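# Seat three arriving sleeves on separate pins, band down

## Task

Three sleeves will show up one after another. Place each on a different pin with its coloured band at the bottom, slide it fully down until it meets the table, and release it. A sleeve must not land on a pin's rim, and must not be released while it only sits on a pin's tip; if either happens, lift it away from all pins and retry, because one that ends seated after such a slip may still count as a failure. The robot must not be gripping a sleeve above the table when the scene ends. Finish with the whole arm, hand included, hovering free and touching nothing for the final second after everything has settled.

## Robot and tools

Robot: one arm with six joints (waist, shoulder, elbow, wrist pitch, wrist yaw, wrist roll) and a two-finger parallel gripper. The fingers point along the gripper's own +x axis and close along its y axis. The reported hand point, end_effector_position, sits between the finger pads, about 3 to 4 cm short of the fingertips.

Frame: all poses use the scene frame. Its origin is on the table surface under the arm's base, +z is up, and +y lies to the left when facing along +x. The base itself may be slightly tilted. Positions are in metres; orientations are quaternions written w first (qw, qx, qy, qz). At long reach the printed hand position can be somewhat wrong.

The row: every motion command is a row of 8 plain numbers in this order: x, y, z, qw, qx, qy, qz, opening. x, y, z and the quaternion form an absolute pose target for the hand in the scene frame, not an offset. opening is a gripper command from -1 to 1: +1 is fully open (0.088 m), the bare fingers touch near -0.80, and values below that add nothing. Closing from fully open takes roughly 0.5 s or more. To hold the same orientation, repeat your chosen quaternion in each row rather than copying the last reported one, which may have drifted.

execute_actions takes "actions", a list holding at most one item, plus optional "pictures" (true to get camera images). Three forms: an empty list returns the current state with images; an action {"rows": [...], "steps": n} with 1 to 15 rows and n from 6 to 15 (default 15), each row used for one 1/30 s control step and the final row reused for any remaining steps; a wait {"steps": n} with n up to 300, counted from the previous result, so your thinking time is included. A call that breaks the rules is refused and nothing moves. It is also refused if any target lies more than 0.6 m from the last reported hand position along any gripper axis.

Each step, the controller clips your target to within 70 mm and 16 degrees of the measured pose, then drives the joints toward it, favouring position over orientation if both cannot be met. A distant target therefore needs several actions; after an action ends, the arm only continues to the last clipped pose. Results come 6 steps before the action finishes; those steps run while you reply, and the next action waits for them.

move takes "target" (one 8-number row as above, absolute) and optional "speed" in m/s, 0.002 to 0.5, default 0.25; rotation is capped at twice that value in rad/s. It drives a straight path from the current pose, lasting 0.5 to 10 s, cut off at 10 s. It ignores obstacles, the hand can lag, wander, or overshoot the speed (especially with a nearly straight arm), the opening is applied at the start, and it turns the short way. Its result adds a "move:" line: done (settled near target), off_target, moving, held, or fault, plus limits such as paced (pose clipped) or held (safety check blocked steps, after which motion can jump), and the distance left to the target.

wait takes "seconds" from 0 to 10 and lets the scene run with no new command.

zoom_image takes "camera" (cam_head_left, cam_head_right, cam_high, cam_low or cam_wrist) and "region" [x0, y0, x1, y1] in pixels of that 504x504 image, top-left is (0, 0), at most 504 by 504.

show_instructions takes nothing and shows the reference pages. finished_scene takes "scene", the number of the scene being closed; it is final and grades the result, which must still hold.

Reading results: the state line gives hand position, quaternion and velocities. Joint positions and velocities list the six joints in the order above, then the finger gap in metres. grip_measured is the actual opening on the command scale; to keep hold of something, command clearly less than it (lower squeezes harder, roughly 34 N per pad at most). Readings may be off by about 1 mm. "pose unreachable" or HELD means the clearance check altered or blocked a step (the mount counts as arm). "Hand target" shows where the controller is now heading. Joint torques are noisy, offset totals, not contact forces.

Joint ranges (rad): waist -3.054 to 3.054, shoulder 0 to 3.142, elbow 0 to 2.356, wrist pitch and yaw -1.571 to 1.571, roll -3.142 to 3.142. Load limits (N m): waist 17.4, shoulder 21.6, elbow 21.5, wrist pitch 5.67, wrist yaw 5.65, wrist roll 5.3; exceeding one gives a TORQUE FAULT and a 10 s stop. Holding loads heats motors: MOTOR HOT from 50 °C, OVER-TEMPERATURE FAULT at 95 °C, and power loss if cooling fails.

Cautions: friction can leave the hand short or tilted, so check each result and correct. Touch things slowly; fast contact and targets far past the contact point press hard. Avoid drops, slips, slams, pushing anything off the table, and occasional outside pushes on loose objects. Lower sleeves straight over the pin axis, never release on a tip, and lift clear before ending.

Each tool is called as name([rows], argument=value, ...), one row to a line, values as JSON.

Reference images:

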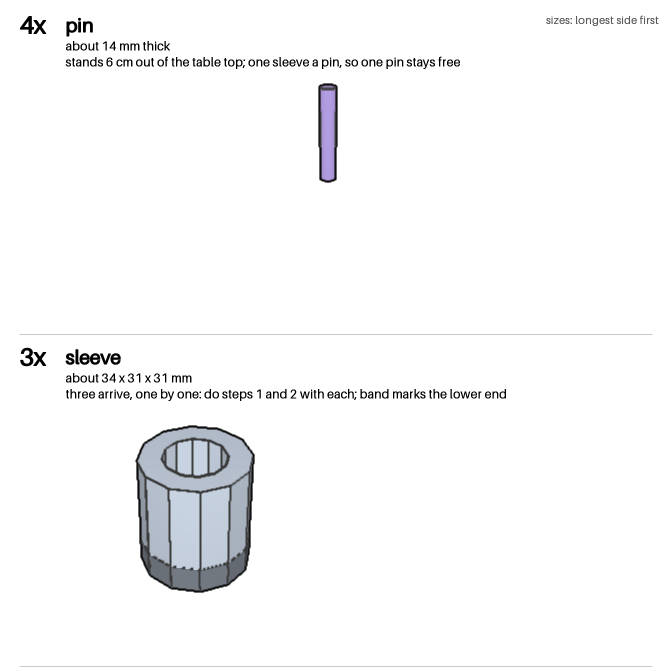

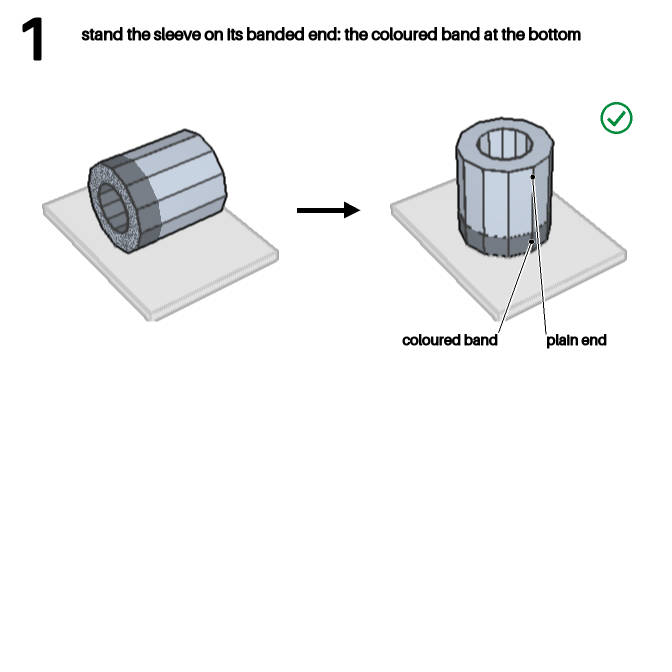

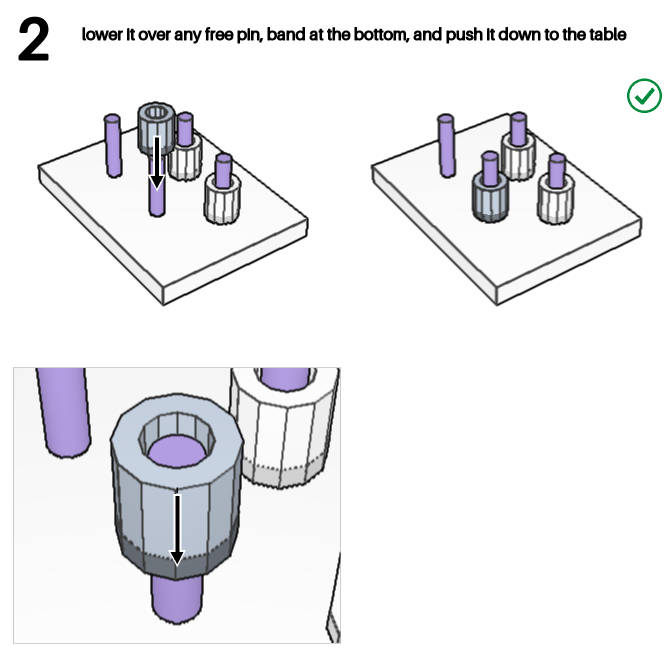

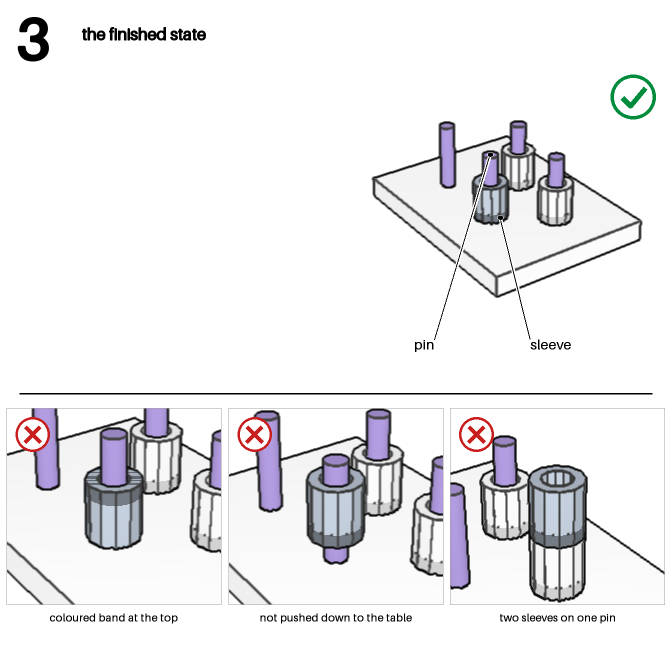

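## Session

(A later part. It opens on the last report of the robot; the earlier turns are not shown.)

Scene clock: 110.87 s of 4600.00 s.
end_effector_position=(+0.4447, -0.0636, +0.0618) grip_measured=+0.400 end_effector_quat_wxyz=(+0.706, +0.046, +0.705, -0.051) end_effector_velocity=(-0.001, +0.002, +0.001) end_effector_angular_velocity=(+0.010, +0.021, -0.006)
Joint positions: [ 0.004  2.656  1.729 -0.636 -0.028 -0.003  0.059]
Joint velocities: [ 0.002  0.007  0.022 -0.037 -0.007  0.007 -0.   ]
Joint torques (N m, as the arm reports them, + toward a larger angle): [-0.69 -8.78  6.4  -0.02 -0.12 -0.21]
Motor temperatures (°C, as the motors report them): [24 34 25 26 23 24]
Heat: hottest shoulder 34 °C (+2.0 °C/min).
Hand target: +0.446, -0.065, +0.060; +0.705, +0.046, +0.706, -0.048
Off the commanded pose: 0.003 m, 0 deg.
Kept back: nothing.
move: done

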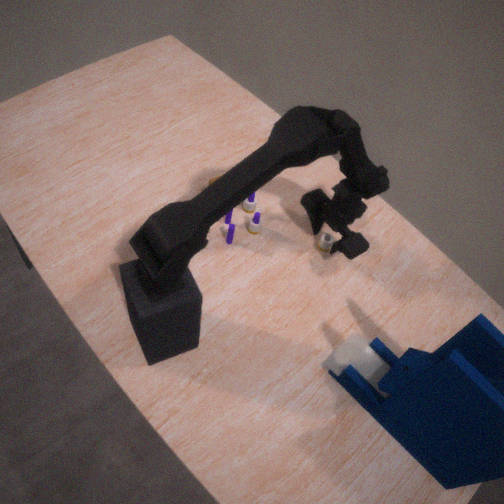

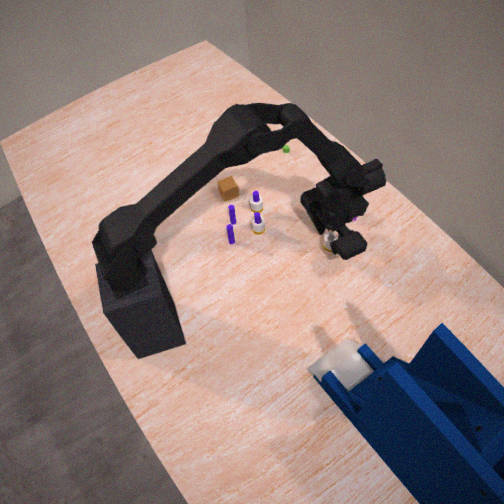

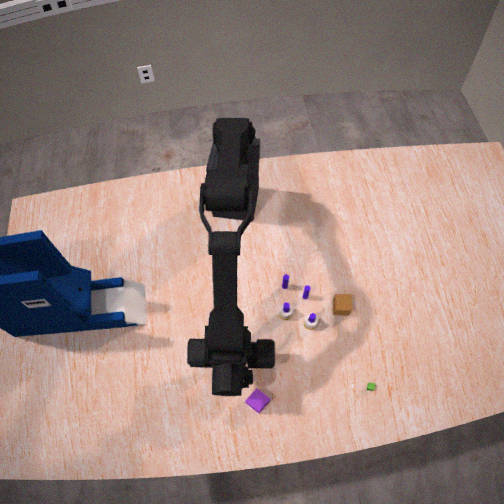

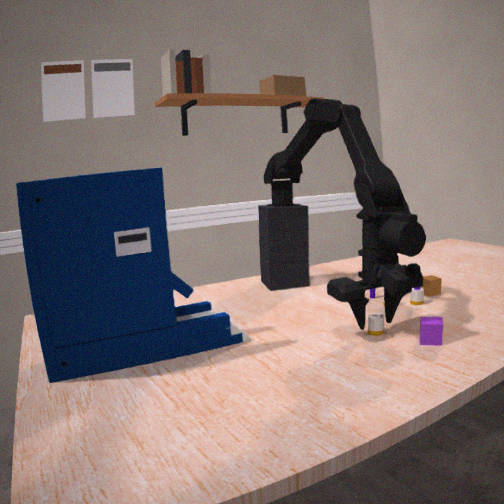

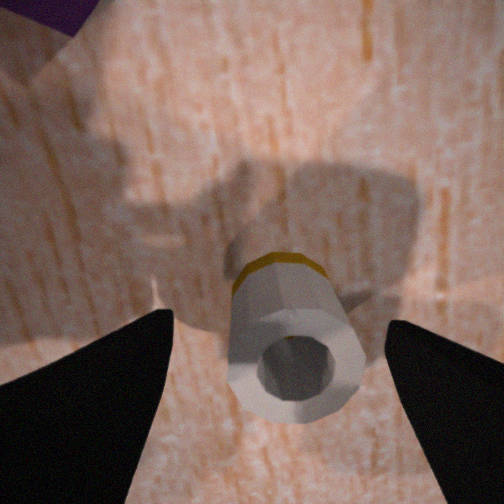

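move(target=[0.446,-0.065,0.06,0.7054,0.0494,0.7054,-0.0494,-0.45])

move(target=[0.40,-0.05,0.15,0.7071,0,0.7071,0,-0.45], speed=0.3)

move(target=[0.257,0.085,0.15,0.7071,0,0.7071,0,-0.45], speed=0.3)

move(target=[0.266,0.091,0.12,0.7071,0,0.7071,0,-0.45], speed=0.05)

zoom_image(camera="cam_low", region=[352,250,392,290])

zoom_image(camera="cam_wrist", region=[210,210,350,350])

zoom_image(camera="cam_head_left", region=[210,200,260,250])

Scene clock: 112.03 s of 4600.00 s.
end_effector_position=(+0.4451, -0.0637, +0.0620) grip_measured=-0.190 end_effector_quat_wxyz=(+0.706, +0.047, +0.705, -0.050) end_effector_velocity=(-0.003, +0.003, +0.002) end_effector_angular_velocity=(+0.024, +0.014, -0.010)
Joint positions: [ 0.003  2.658  1.732 -0.639 -0.03  -0.003  0.03 ]
Joint velocities: [-0.002 -0.002  0.002 -0.022 -0.022  0.007 -0.   ]
Joint torques (N m, as the arm reports them, + toward a larger angle): [-0.66 -8.8   6.52 -0.01 -0.14 -0.05]
Motor temperatures (°C, as the motors report them): [24 35 25 26 23 24]
Heat: hottest shoulder 35 °C (+3.0 °C/min).
Hand target: +0.446, -0.065, +0.060; +0.706, +0.049, +0.705, -0.049
Off the commanded pose: 0.003 m, 0 deg.
Kept back: nothing.
move: done

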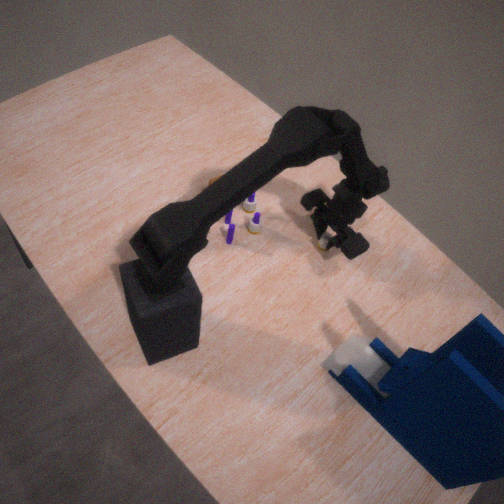

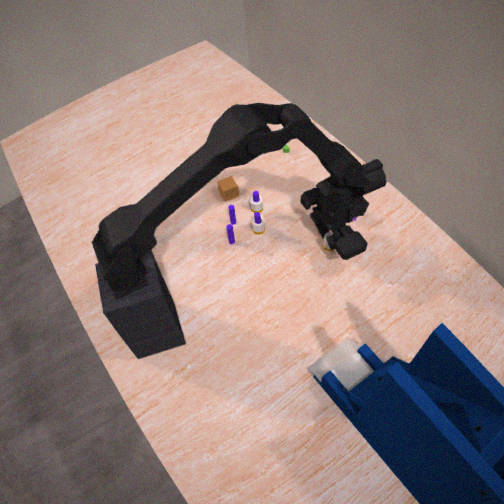

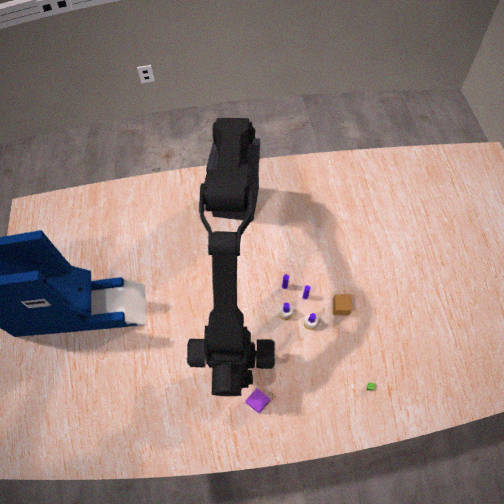

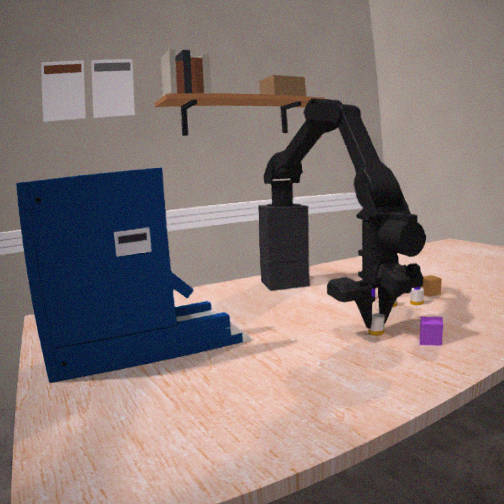

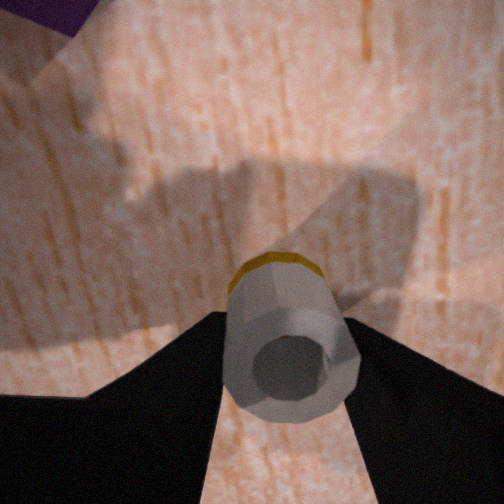

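Scene clock: 113.07 s of 4600.00 s.
end_effector_position=(+0.3994, -0.0524, +0.1445) grip_measured=-0.190 end_effector_quat_wxyz=(+0.704, +0.003, +0.710, -0.005) end_effector_velocity=(-0.001, +0.001, +0.010) end_effector_angular_velocity=(+0.007, -0.003, +0.020)
Joint positions: [ 0.008  2.318  1.451 -0.707 -0.03  -0.125  0.03 ]
Joint velocities: [-0.002 -0.027 -0.002 -0.022 -0.007 -0.022 -0.   ]
Joint torques (N m, as the arm reports them, + toward a larger angle): [ -0.1  -10.11   4.87  -0.02  -0.14  -0.2 ]
Motor temperatures (°C, as the motors report them): [24 35 25 26 23 24]
Heat: hottest shoulder 35 °C (+2.0 °C/min).
Hand target: +0.400, -0.050, +0.150; +0.707, -0.000, +0.707, -0.000
Off the commanded pose: 0.006 m, 1 deg.
Kept back: nothing.
move: done

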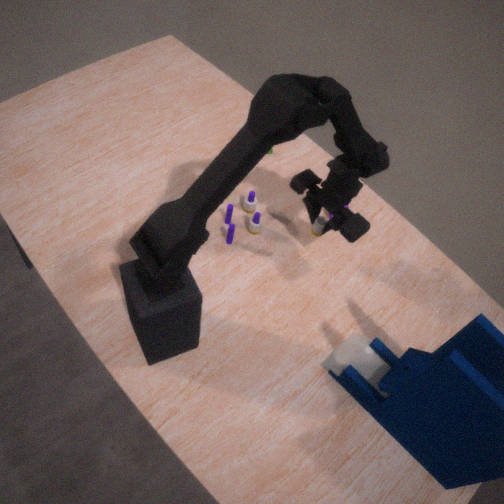

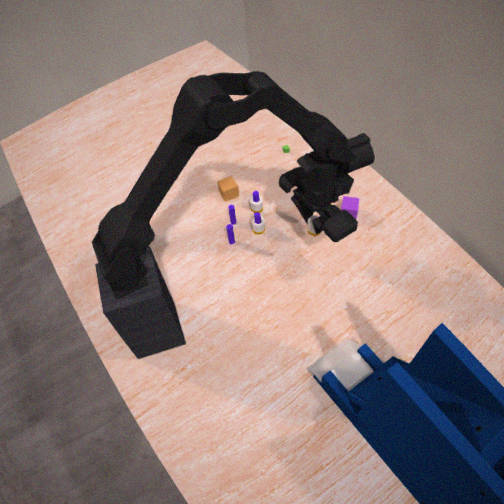

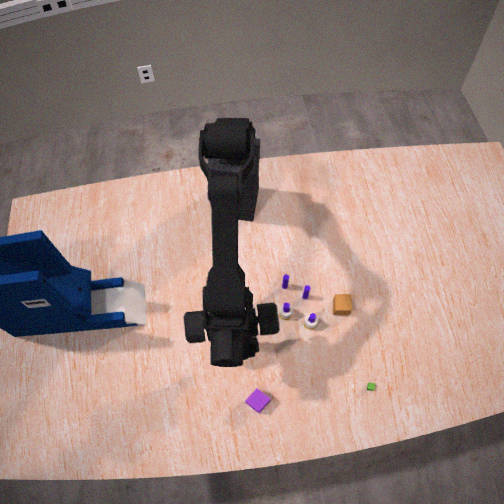

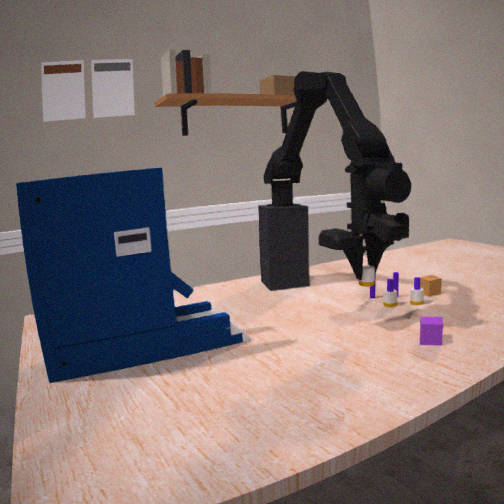

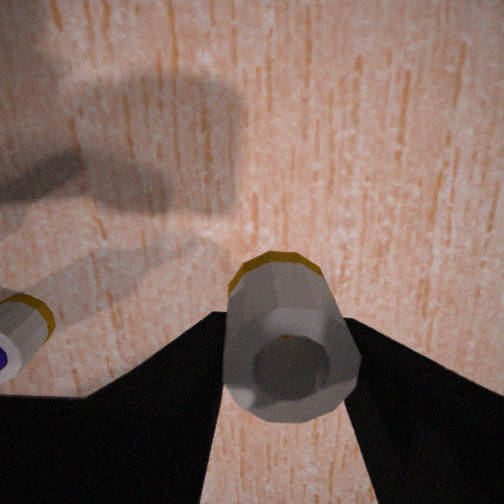

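Scene clock: 114.37 s of 4600.00 s.
end_effector_position=(+0.2569, +0.0841, +0.1474) grip_measured=-0.190 end_effector_quat_wxyz=(+0.705, +0.000, +0.710, +0.003) end_effector_velocity=(-0.006, +0.001, -0.000) end_effector_angular_velocity=(+0.003, +0.014, +0.014)
Joint positions: [ 0.448  1.92   0.787 -0.424 -0.035  0.3    0.03 ]
Joint velocities: [ 0.007 -0.007 -0.012 -0.007 -0.007 -0.007  0.   ]
Joint torques (N m, as the arm reports them, + toward a larger angle): [ 0.07 -6.77  3.98  0.44  0.14  0.2 ]
Motor temperatures (°C, as the motors report them): [24 35 25 26 23 24]
Heat: hottest shoulder 35 °C (+2.0 °C/min).
Hand target: +0.257, +0.085, +0.149; +0.708, +0.001, +0.706, +0.001
Off the commanded pose: 0.003 m, 1 deg.
Kept back: nothing.
move: done

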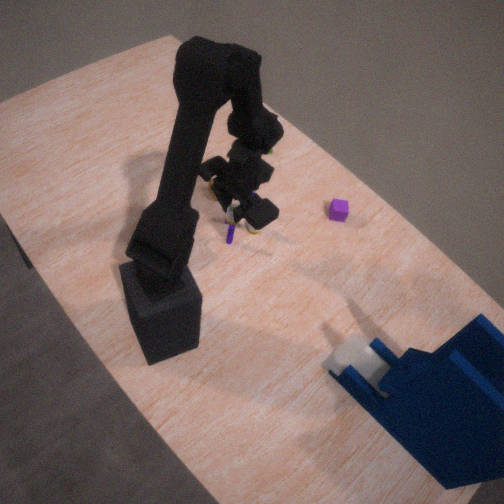

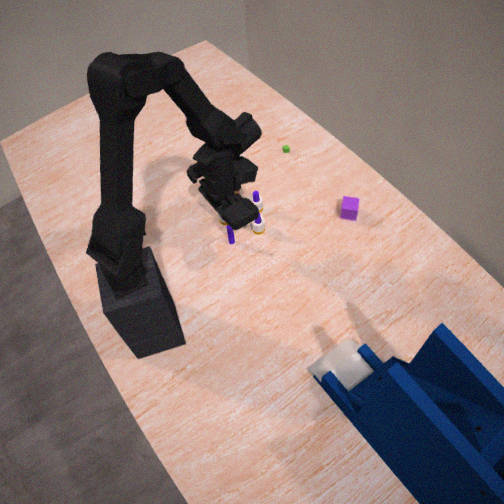

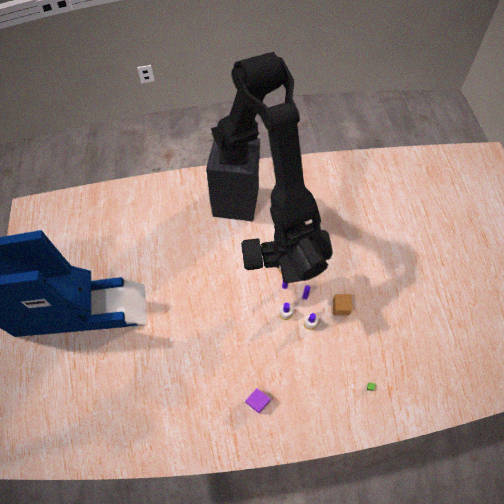

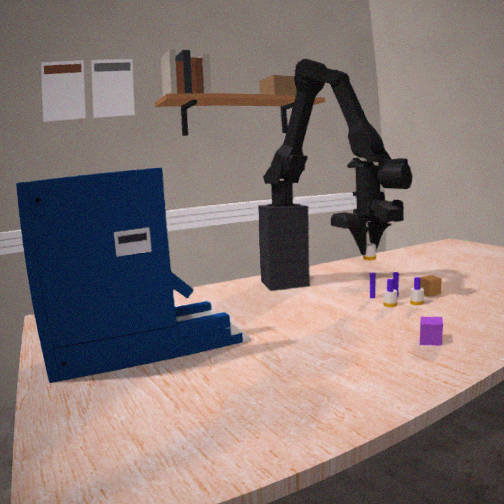

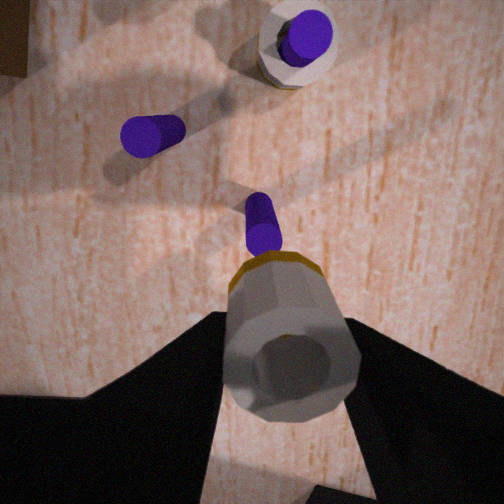

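Scene clock: 115.33 s of 4600.00 s.
end_effector_position=(+0.2632, +0.0898, +0.1209) grip_measured=-0.190 end_effector_quat_wxyz=(+0.705, -0.000, +0.709, +0.002) end_effector_velocity=(-0.002, +0.001, -0.002) end_effector_angular_velocity=(+0.003, +0.014, +0.009)
Joint positions: [ 0.464  2.034  0.805 -0.327 -0.033  0.317  0.03 ]
Joint velocities: [ 0.002  0.007  0.002 -0.007 -0.007 -0.007 -0.   ]
Joint torques (N m, as the arm reports them, + toward a larger angle): [ 0.09 -5.22  5.11  0.44  0.14  0.18]
Motor temperatures (°C, as the motors report them): [24 35 25 26 23 24]
Heat: hottest shoulder 35 °C (+2.0 °C/min).
Hand target: +0.266, +0.091, +0.120; +0.707, +0.000, +0.707, +0.000
Off the commanded pose: 0.003 m, 0 deg.
Kept back: nothing.
move: done

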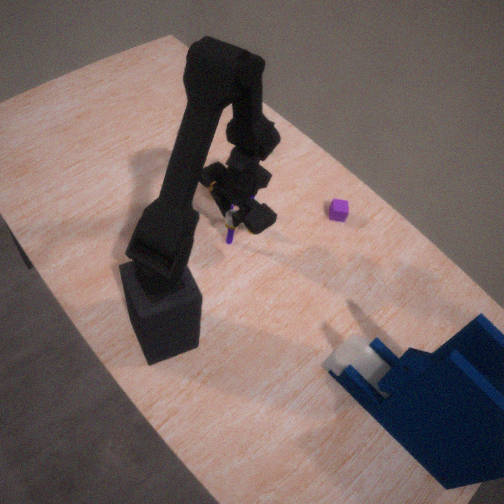

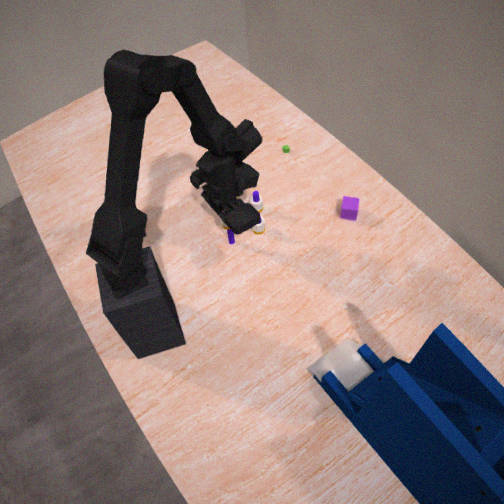

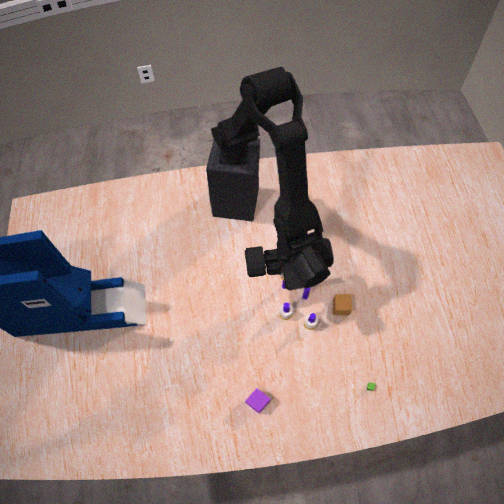

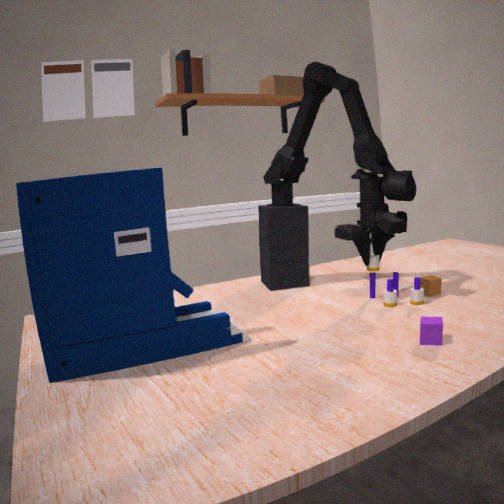

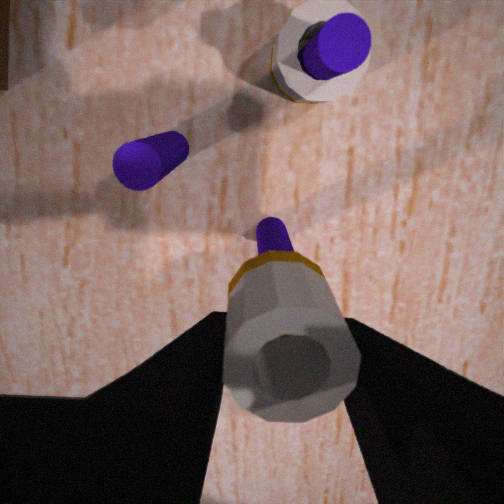

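Region (352, 250, 392, 290) of cam_low's 504x504 image, scaled by 12.600, with more detail than that image has.

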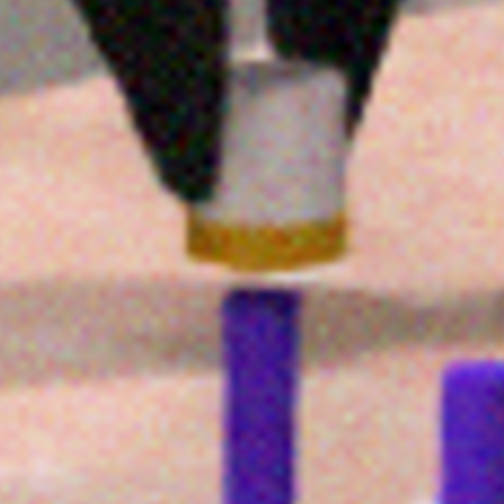

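Region (210, 210, 350, 350) of cam_wrist's 504x504 image, scaled by 3.600, with more detail than that image has.

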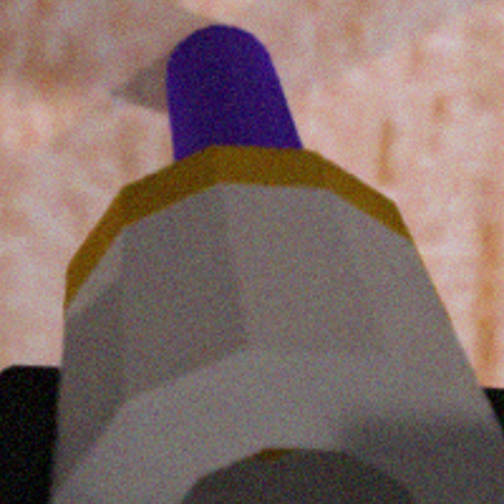

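Region (210, 200, 260, 250) of cam_head_left's 504x504 image, scaled by 10.080, with more detail than that image has.

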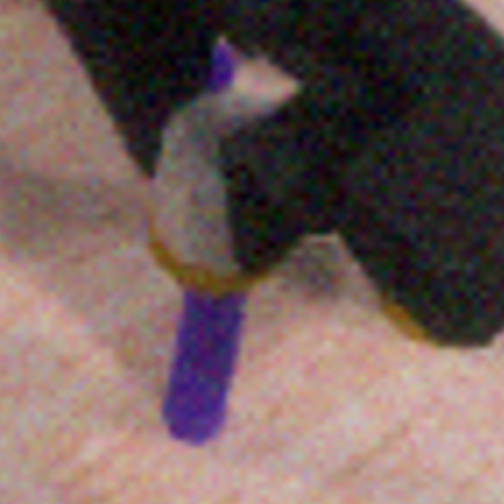

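move(target=[0.259,0.082,0.135,0.7071,0,0.7071,0,-0.45], speed=0.1)

move(target=[0.2665,0.089,0.117,0.7071,0,0.7071,0,-0.45], speed=0.05)

zoom_image(camera="cam_low", region=[352,250,392,290])

zoom_image(camera="cam_wrist", region=[210,210,350,350])

Scene clock: 116.37 s of 4600.00 s.
end_effector_position=(+0.2594, +0.0838, +0.1326) grip_measured=-0.190 end_effector_quat_wxyz=(+0.705, +0.002, +0.709, -0.000) end_effector_velocity=(-0.000, +0.000, +0.003) end_effector_angular_velocity=(+0.008, -0.000, +0.005)
Joint positions: [ 0.447  1.978  0.785 -0.362 -0.033  0.307  0.03 ]
Joint velocities: [-0.002 -0.012 -0.002 -0.007 -0.007 -0.007 -0.   ]
Joint torques (N m, as the arm reports them, + toward a larger angle): [-0.52 -6.85  3.82  0.03  0.14 -0.19]
Motor temperatures (°C, as the motors report them): [24 35 25 26 23 24]
Heat: hottest shoulder 35 °C (+2.0 °C/min).
Hand target: +0.259, +0.082, +0.135; +0.707, +0.000, +0.707, -0.000
Off the commanded pose: 0.003 m, 0 deg.
Kept back: nothing.
move: done

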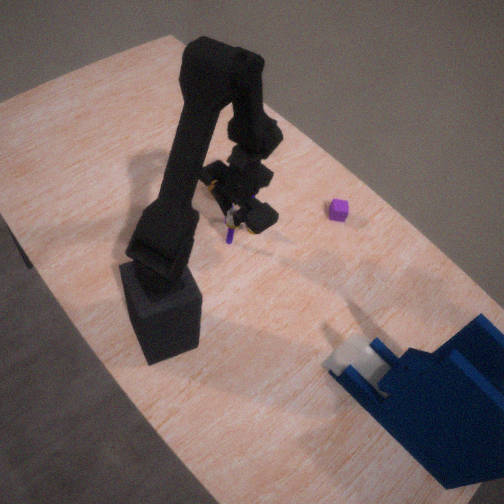

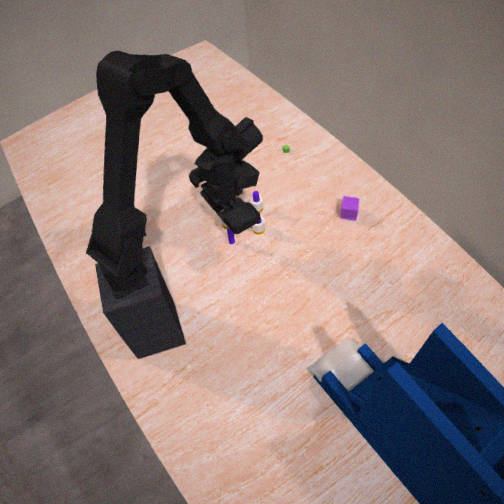

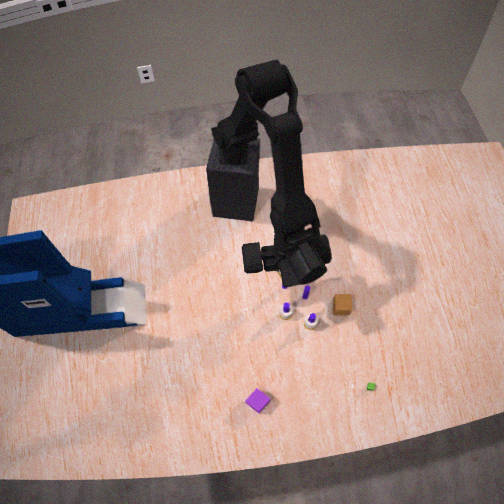

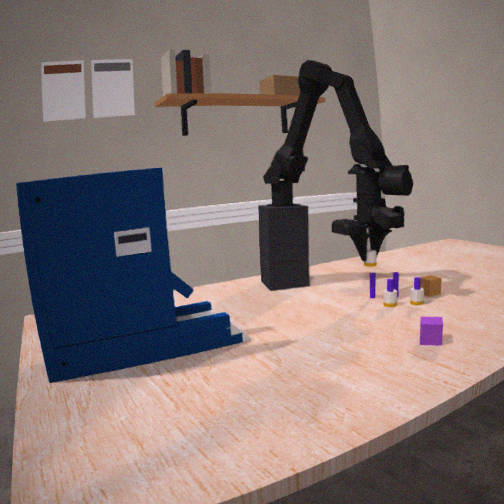

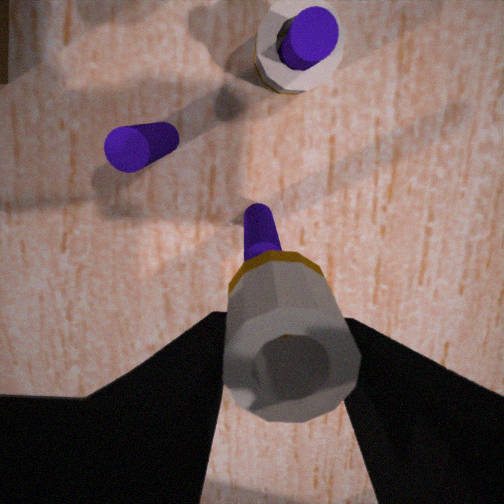

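Scene clock: 117.17 s of 4600.00 s.
end_effector_position=(+0.2635, +0.0878, +0.1178) grip_measured=-0.190 end_effector_quat_wxyz=(+0.705, -0.000, +0.709, +0.002) end_effector_velocity=(-0.000, -0.002, -0.002) end_effector_angular_velocity=(-0.011, +0.009, -0.010)
Joint positions: [ 0.457  2.045  0.803 -0.314 -0.033  0.31   0.03 ]
Joint velocities: [-0.002  0.012  0.007 -0.007  0.007  0.007 -0.   ]
Joint torques (N m, as the arm reports them, + toward a larger angle): [ 0.08 -5.21  5.    0.44  0.14  0.19]
Motor temperatures (°C, as the motors report them): [24 35 25 26 23 24]
Heat: hottest shoulder 35 °C (+2.0 °C/min).
Hand target: +0.266, +0.089, +0.117; +0.707, -0.000, +0.707, +0.000
Off the commanded pose: 0.003 m, 0 deg.
Kept back: nothing.
move: done

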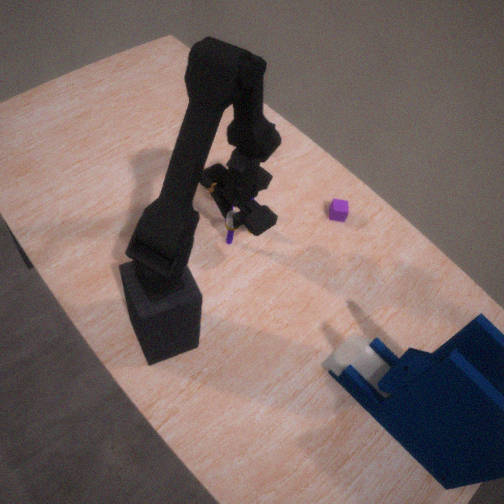

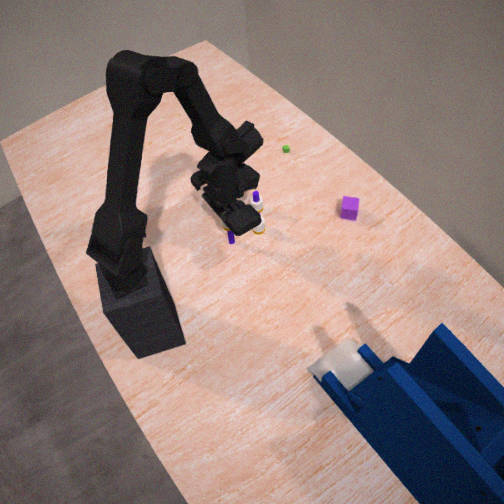

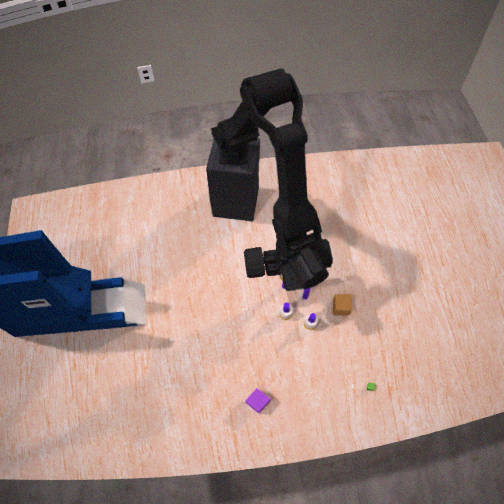

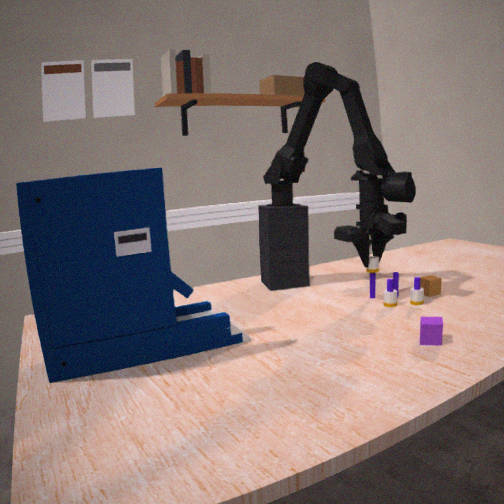

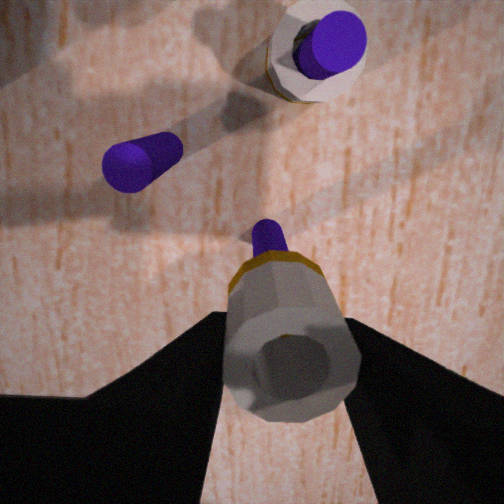

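Region (352, 250, 392, 290) of cam_low's 504x504 image, scaled by 12.600, with more detail than that image has.

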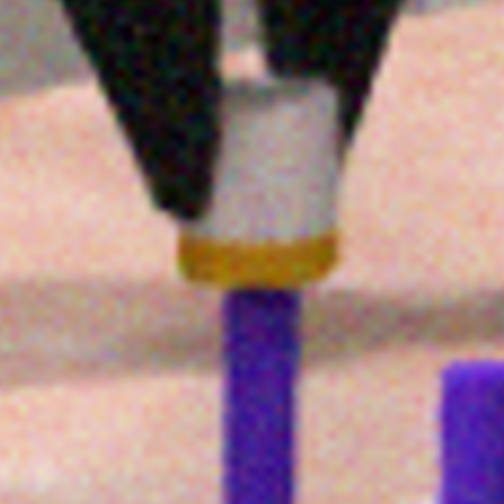

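Region (210, 210, 350, 350) of cam_wrist's 504x504 image, scaled by 3.600, with more detail than that image has.

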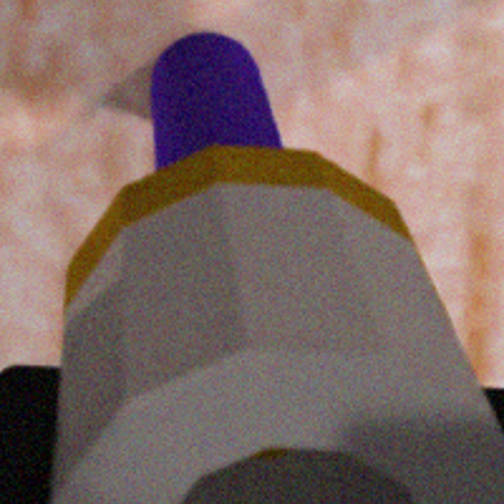

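Good. Descend.

execute_actions([
  {"rows":[[0.2665,0.089,0.1162,0.7071,0,0.7071,0,-0.45],[0.2665,0.089,0.1154,0.7071,0,0.7071,0,-0.45],[0.2665,0.089,0.1146,0.7071,0,0.7071,0,-0.45],[0.2665,0.089,0.1138,0.7071,0,0.7071,0,-0.45],[0.2665,0.089,0.113,0.7071,0,0.7071,0,-0.45],[0.2665,0.089,0.1122,0.7071,0,0.7071,0,-0.45],[0.2665,0.089,0.1114,0.7071,0,0.7071,0,-0.45],[0.2665,0.089,0.1106,0.7071,0,0.7071,0,-0.45],[0.2665,0.089,0.1098,0.7071,0,0.7071,0,-0.45],[0.2665,0.089,0.109,0.7071,0,0.7071,0,-0.45],[0.2665,0.089,0.1082,0.7071,0,0.7071,0,-0.45],[0.2665,0.089,0.1074,0.7071,0,0.7071,0,-0.45],[0.2665,0.089,0.1066,0.7071,0,0.7071,0,-0.45],[0.2665,0.089,0.1058,0.7071,0,0.7071,0,-0.45],[0.2665,0.089,0.105,0.7071,0,0.7071,0,-0.45]]},
])

execute_actions([
  {"steps":15},
])

Scene clock: 117.73 s of 4600.00 s.
end_effector_position=(+0.2644, +0.0880, +0.1133) grip_measured=-0.190 end_effector_quat_wxyz=(+0.706, -0.000, +0.709, +0.002) end_effector_velocity=(-0.004, -0.002, -0.022) end_effector_angular_velocity=(+0.000, +0.023, +0.004)
Joint positions: [ 0.458  2.063  0.804 -0.295 -0.033  0.311  0.03 ]
Joint velocities: [-0.002  0.085 -0.002  0.066 -0.007 -0.007 -0.   ]
Joint torques (N m, as the arm reports them, + toward a larger angle): [ 0.12 -5.33  4.82  0.45  0.14  0.19]
Motor temperatures (°C, as the motors report them): [24 34 25 26 23 24]
Heat: hottest shoulder 34 °C (+1.0 °C/min).
Steps of this call (steps 1 to 8: nothing new was sent; steps 9 to 17: the first 9 steps of this action). Readings (end_effector_position):
9: (+0.2638, +0.0880, +0.1176)
10: (+0.2639, +0.0880, +0.1174)
12: (+0.2642, +0.0881, +0.1166)
16: (+0.2643, +0.0880, +0.1140)
17: the state above

Scene clock: 118.23 s of 4600.00 s.
end_effector_position=(+0.2647, +0.0881, +0.1062) grip_measured=-0.190 end_effector_quat_wxyz=(+0.706, -0.000, +0.708, +0.002) end_effector_velocity=(+0.001, +0.001, +0.000) end_effector_angular_velocity=(+0.009, -0.005, +0.005)
Joint positions: [ 0.459  2.091  0.804 -0.267 -0.033  0.311  0.03 ]
Joint velocities: [-0.002 -0.002 -0.002  0.007 -0.007 -0.007 -0.   ]
Joint torques (N m, as the arm reports them, + toward a larger angle): [ 0.09 -5.35  4.62  0.45  0.15  0.19]
Motor temperatures (°C, as the motors report them): [24 34 25 26 23 24]
Heat: hottest shoulder 34 °C (+1.0 °C/min).
Hand target: +0.266, +0.089, +0.105; +0.707, -0.000, +0.707, -0.000
Off the commanded pose: 0.002 m, 0 deg.
Kept back: nothing.
Steps of this call (steps 1 to 6: the last 6 steps of your previous action; steps 7 to 15: nothing new was sent). Readings (end_effector_position):
1: (+0.2643, +0.0880, +0.1125)
2: (+0.2644, +0.0881, +0.1118)
4: (+0.2646, +0.0881, +0.1104)
8: (+0.2646, +0.0881, +0.1075)
15: the state above

move(target=[0.265,0.089,0.046,0.7071,0,0.7071,0,-0.45], speed=0.05)

Scene clock: 119.93 s of 4600.00 s.
end_effector_position=(+0.2639, +0.0884, +0.0513) grip_measured=-0.190 end_effector_quat_wxyz=(+0.707, +0.000, +0.708, +0.003) end_effector_velocity=(+0.003, +0.001, -0.001) end_effector_angular_velocity=(-0.002, -0.018, -0.004)
Joint positions: [ 0.466  2.309  0.819 -0.061 -0.033  0.319  0.03 ]
Joint velocities: [ 0.002  0.002 -0.002  0.022  0.007  0.007  0.   ]
Joint torques (N m, as the arm reports them, + toward a larger angle): [ 0.03 -4.1   4.1   1.12  0.11  0.17]
Motor temperatures (°C, as the motors report them): [24 34 25 26 23 24]
Heat: hottest shoulder 34 °C (+1.0 °C/min).
Hand target: +0.265, +0.089, +0.046; +0.707, +0.000, +0.707, +0.000
Off the commanded pose: 0.005 m, 0 deg.
Kept back: nothing.
move: done

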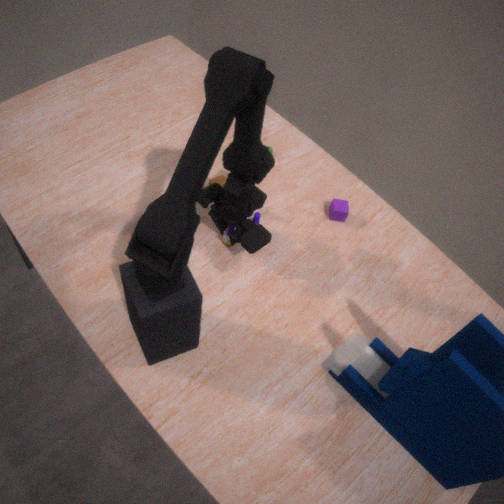

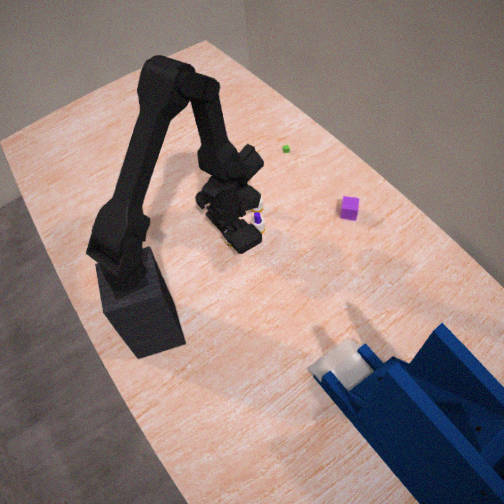

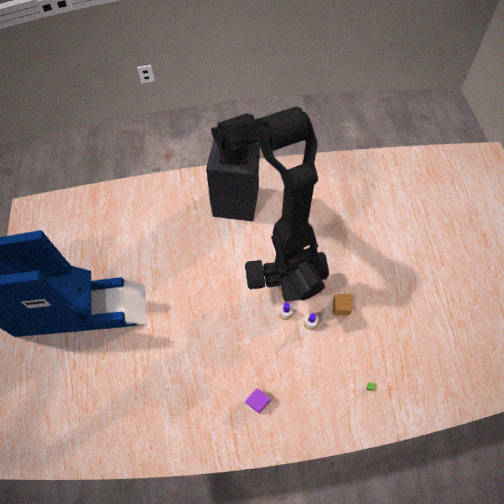

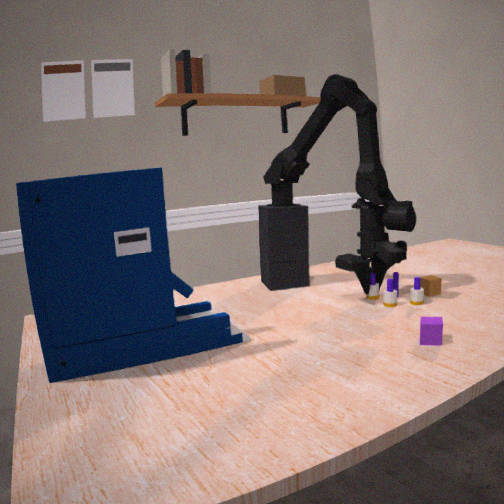

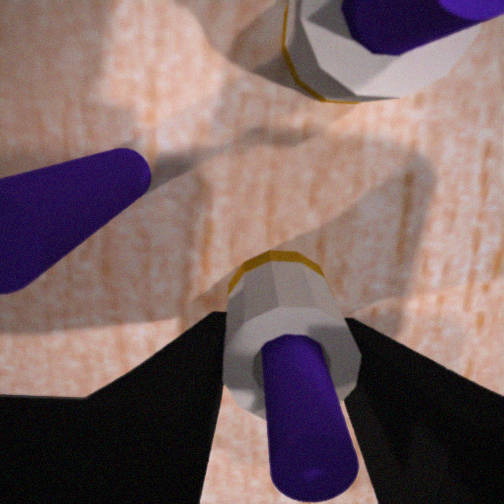

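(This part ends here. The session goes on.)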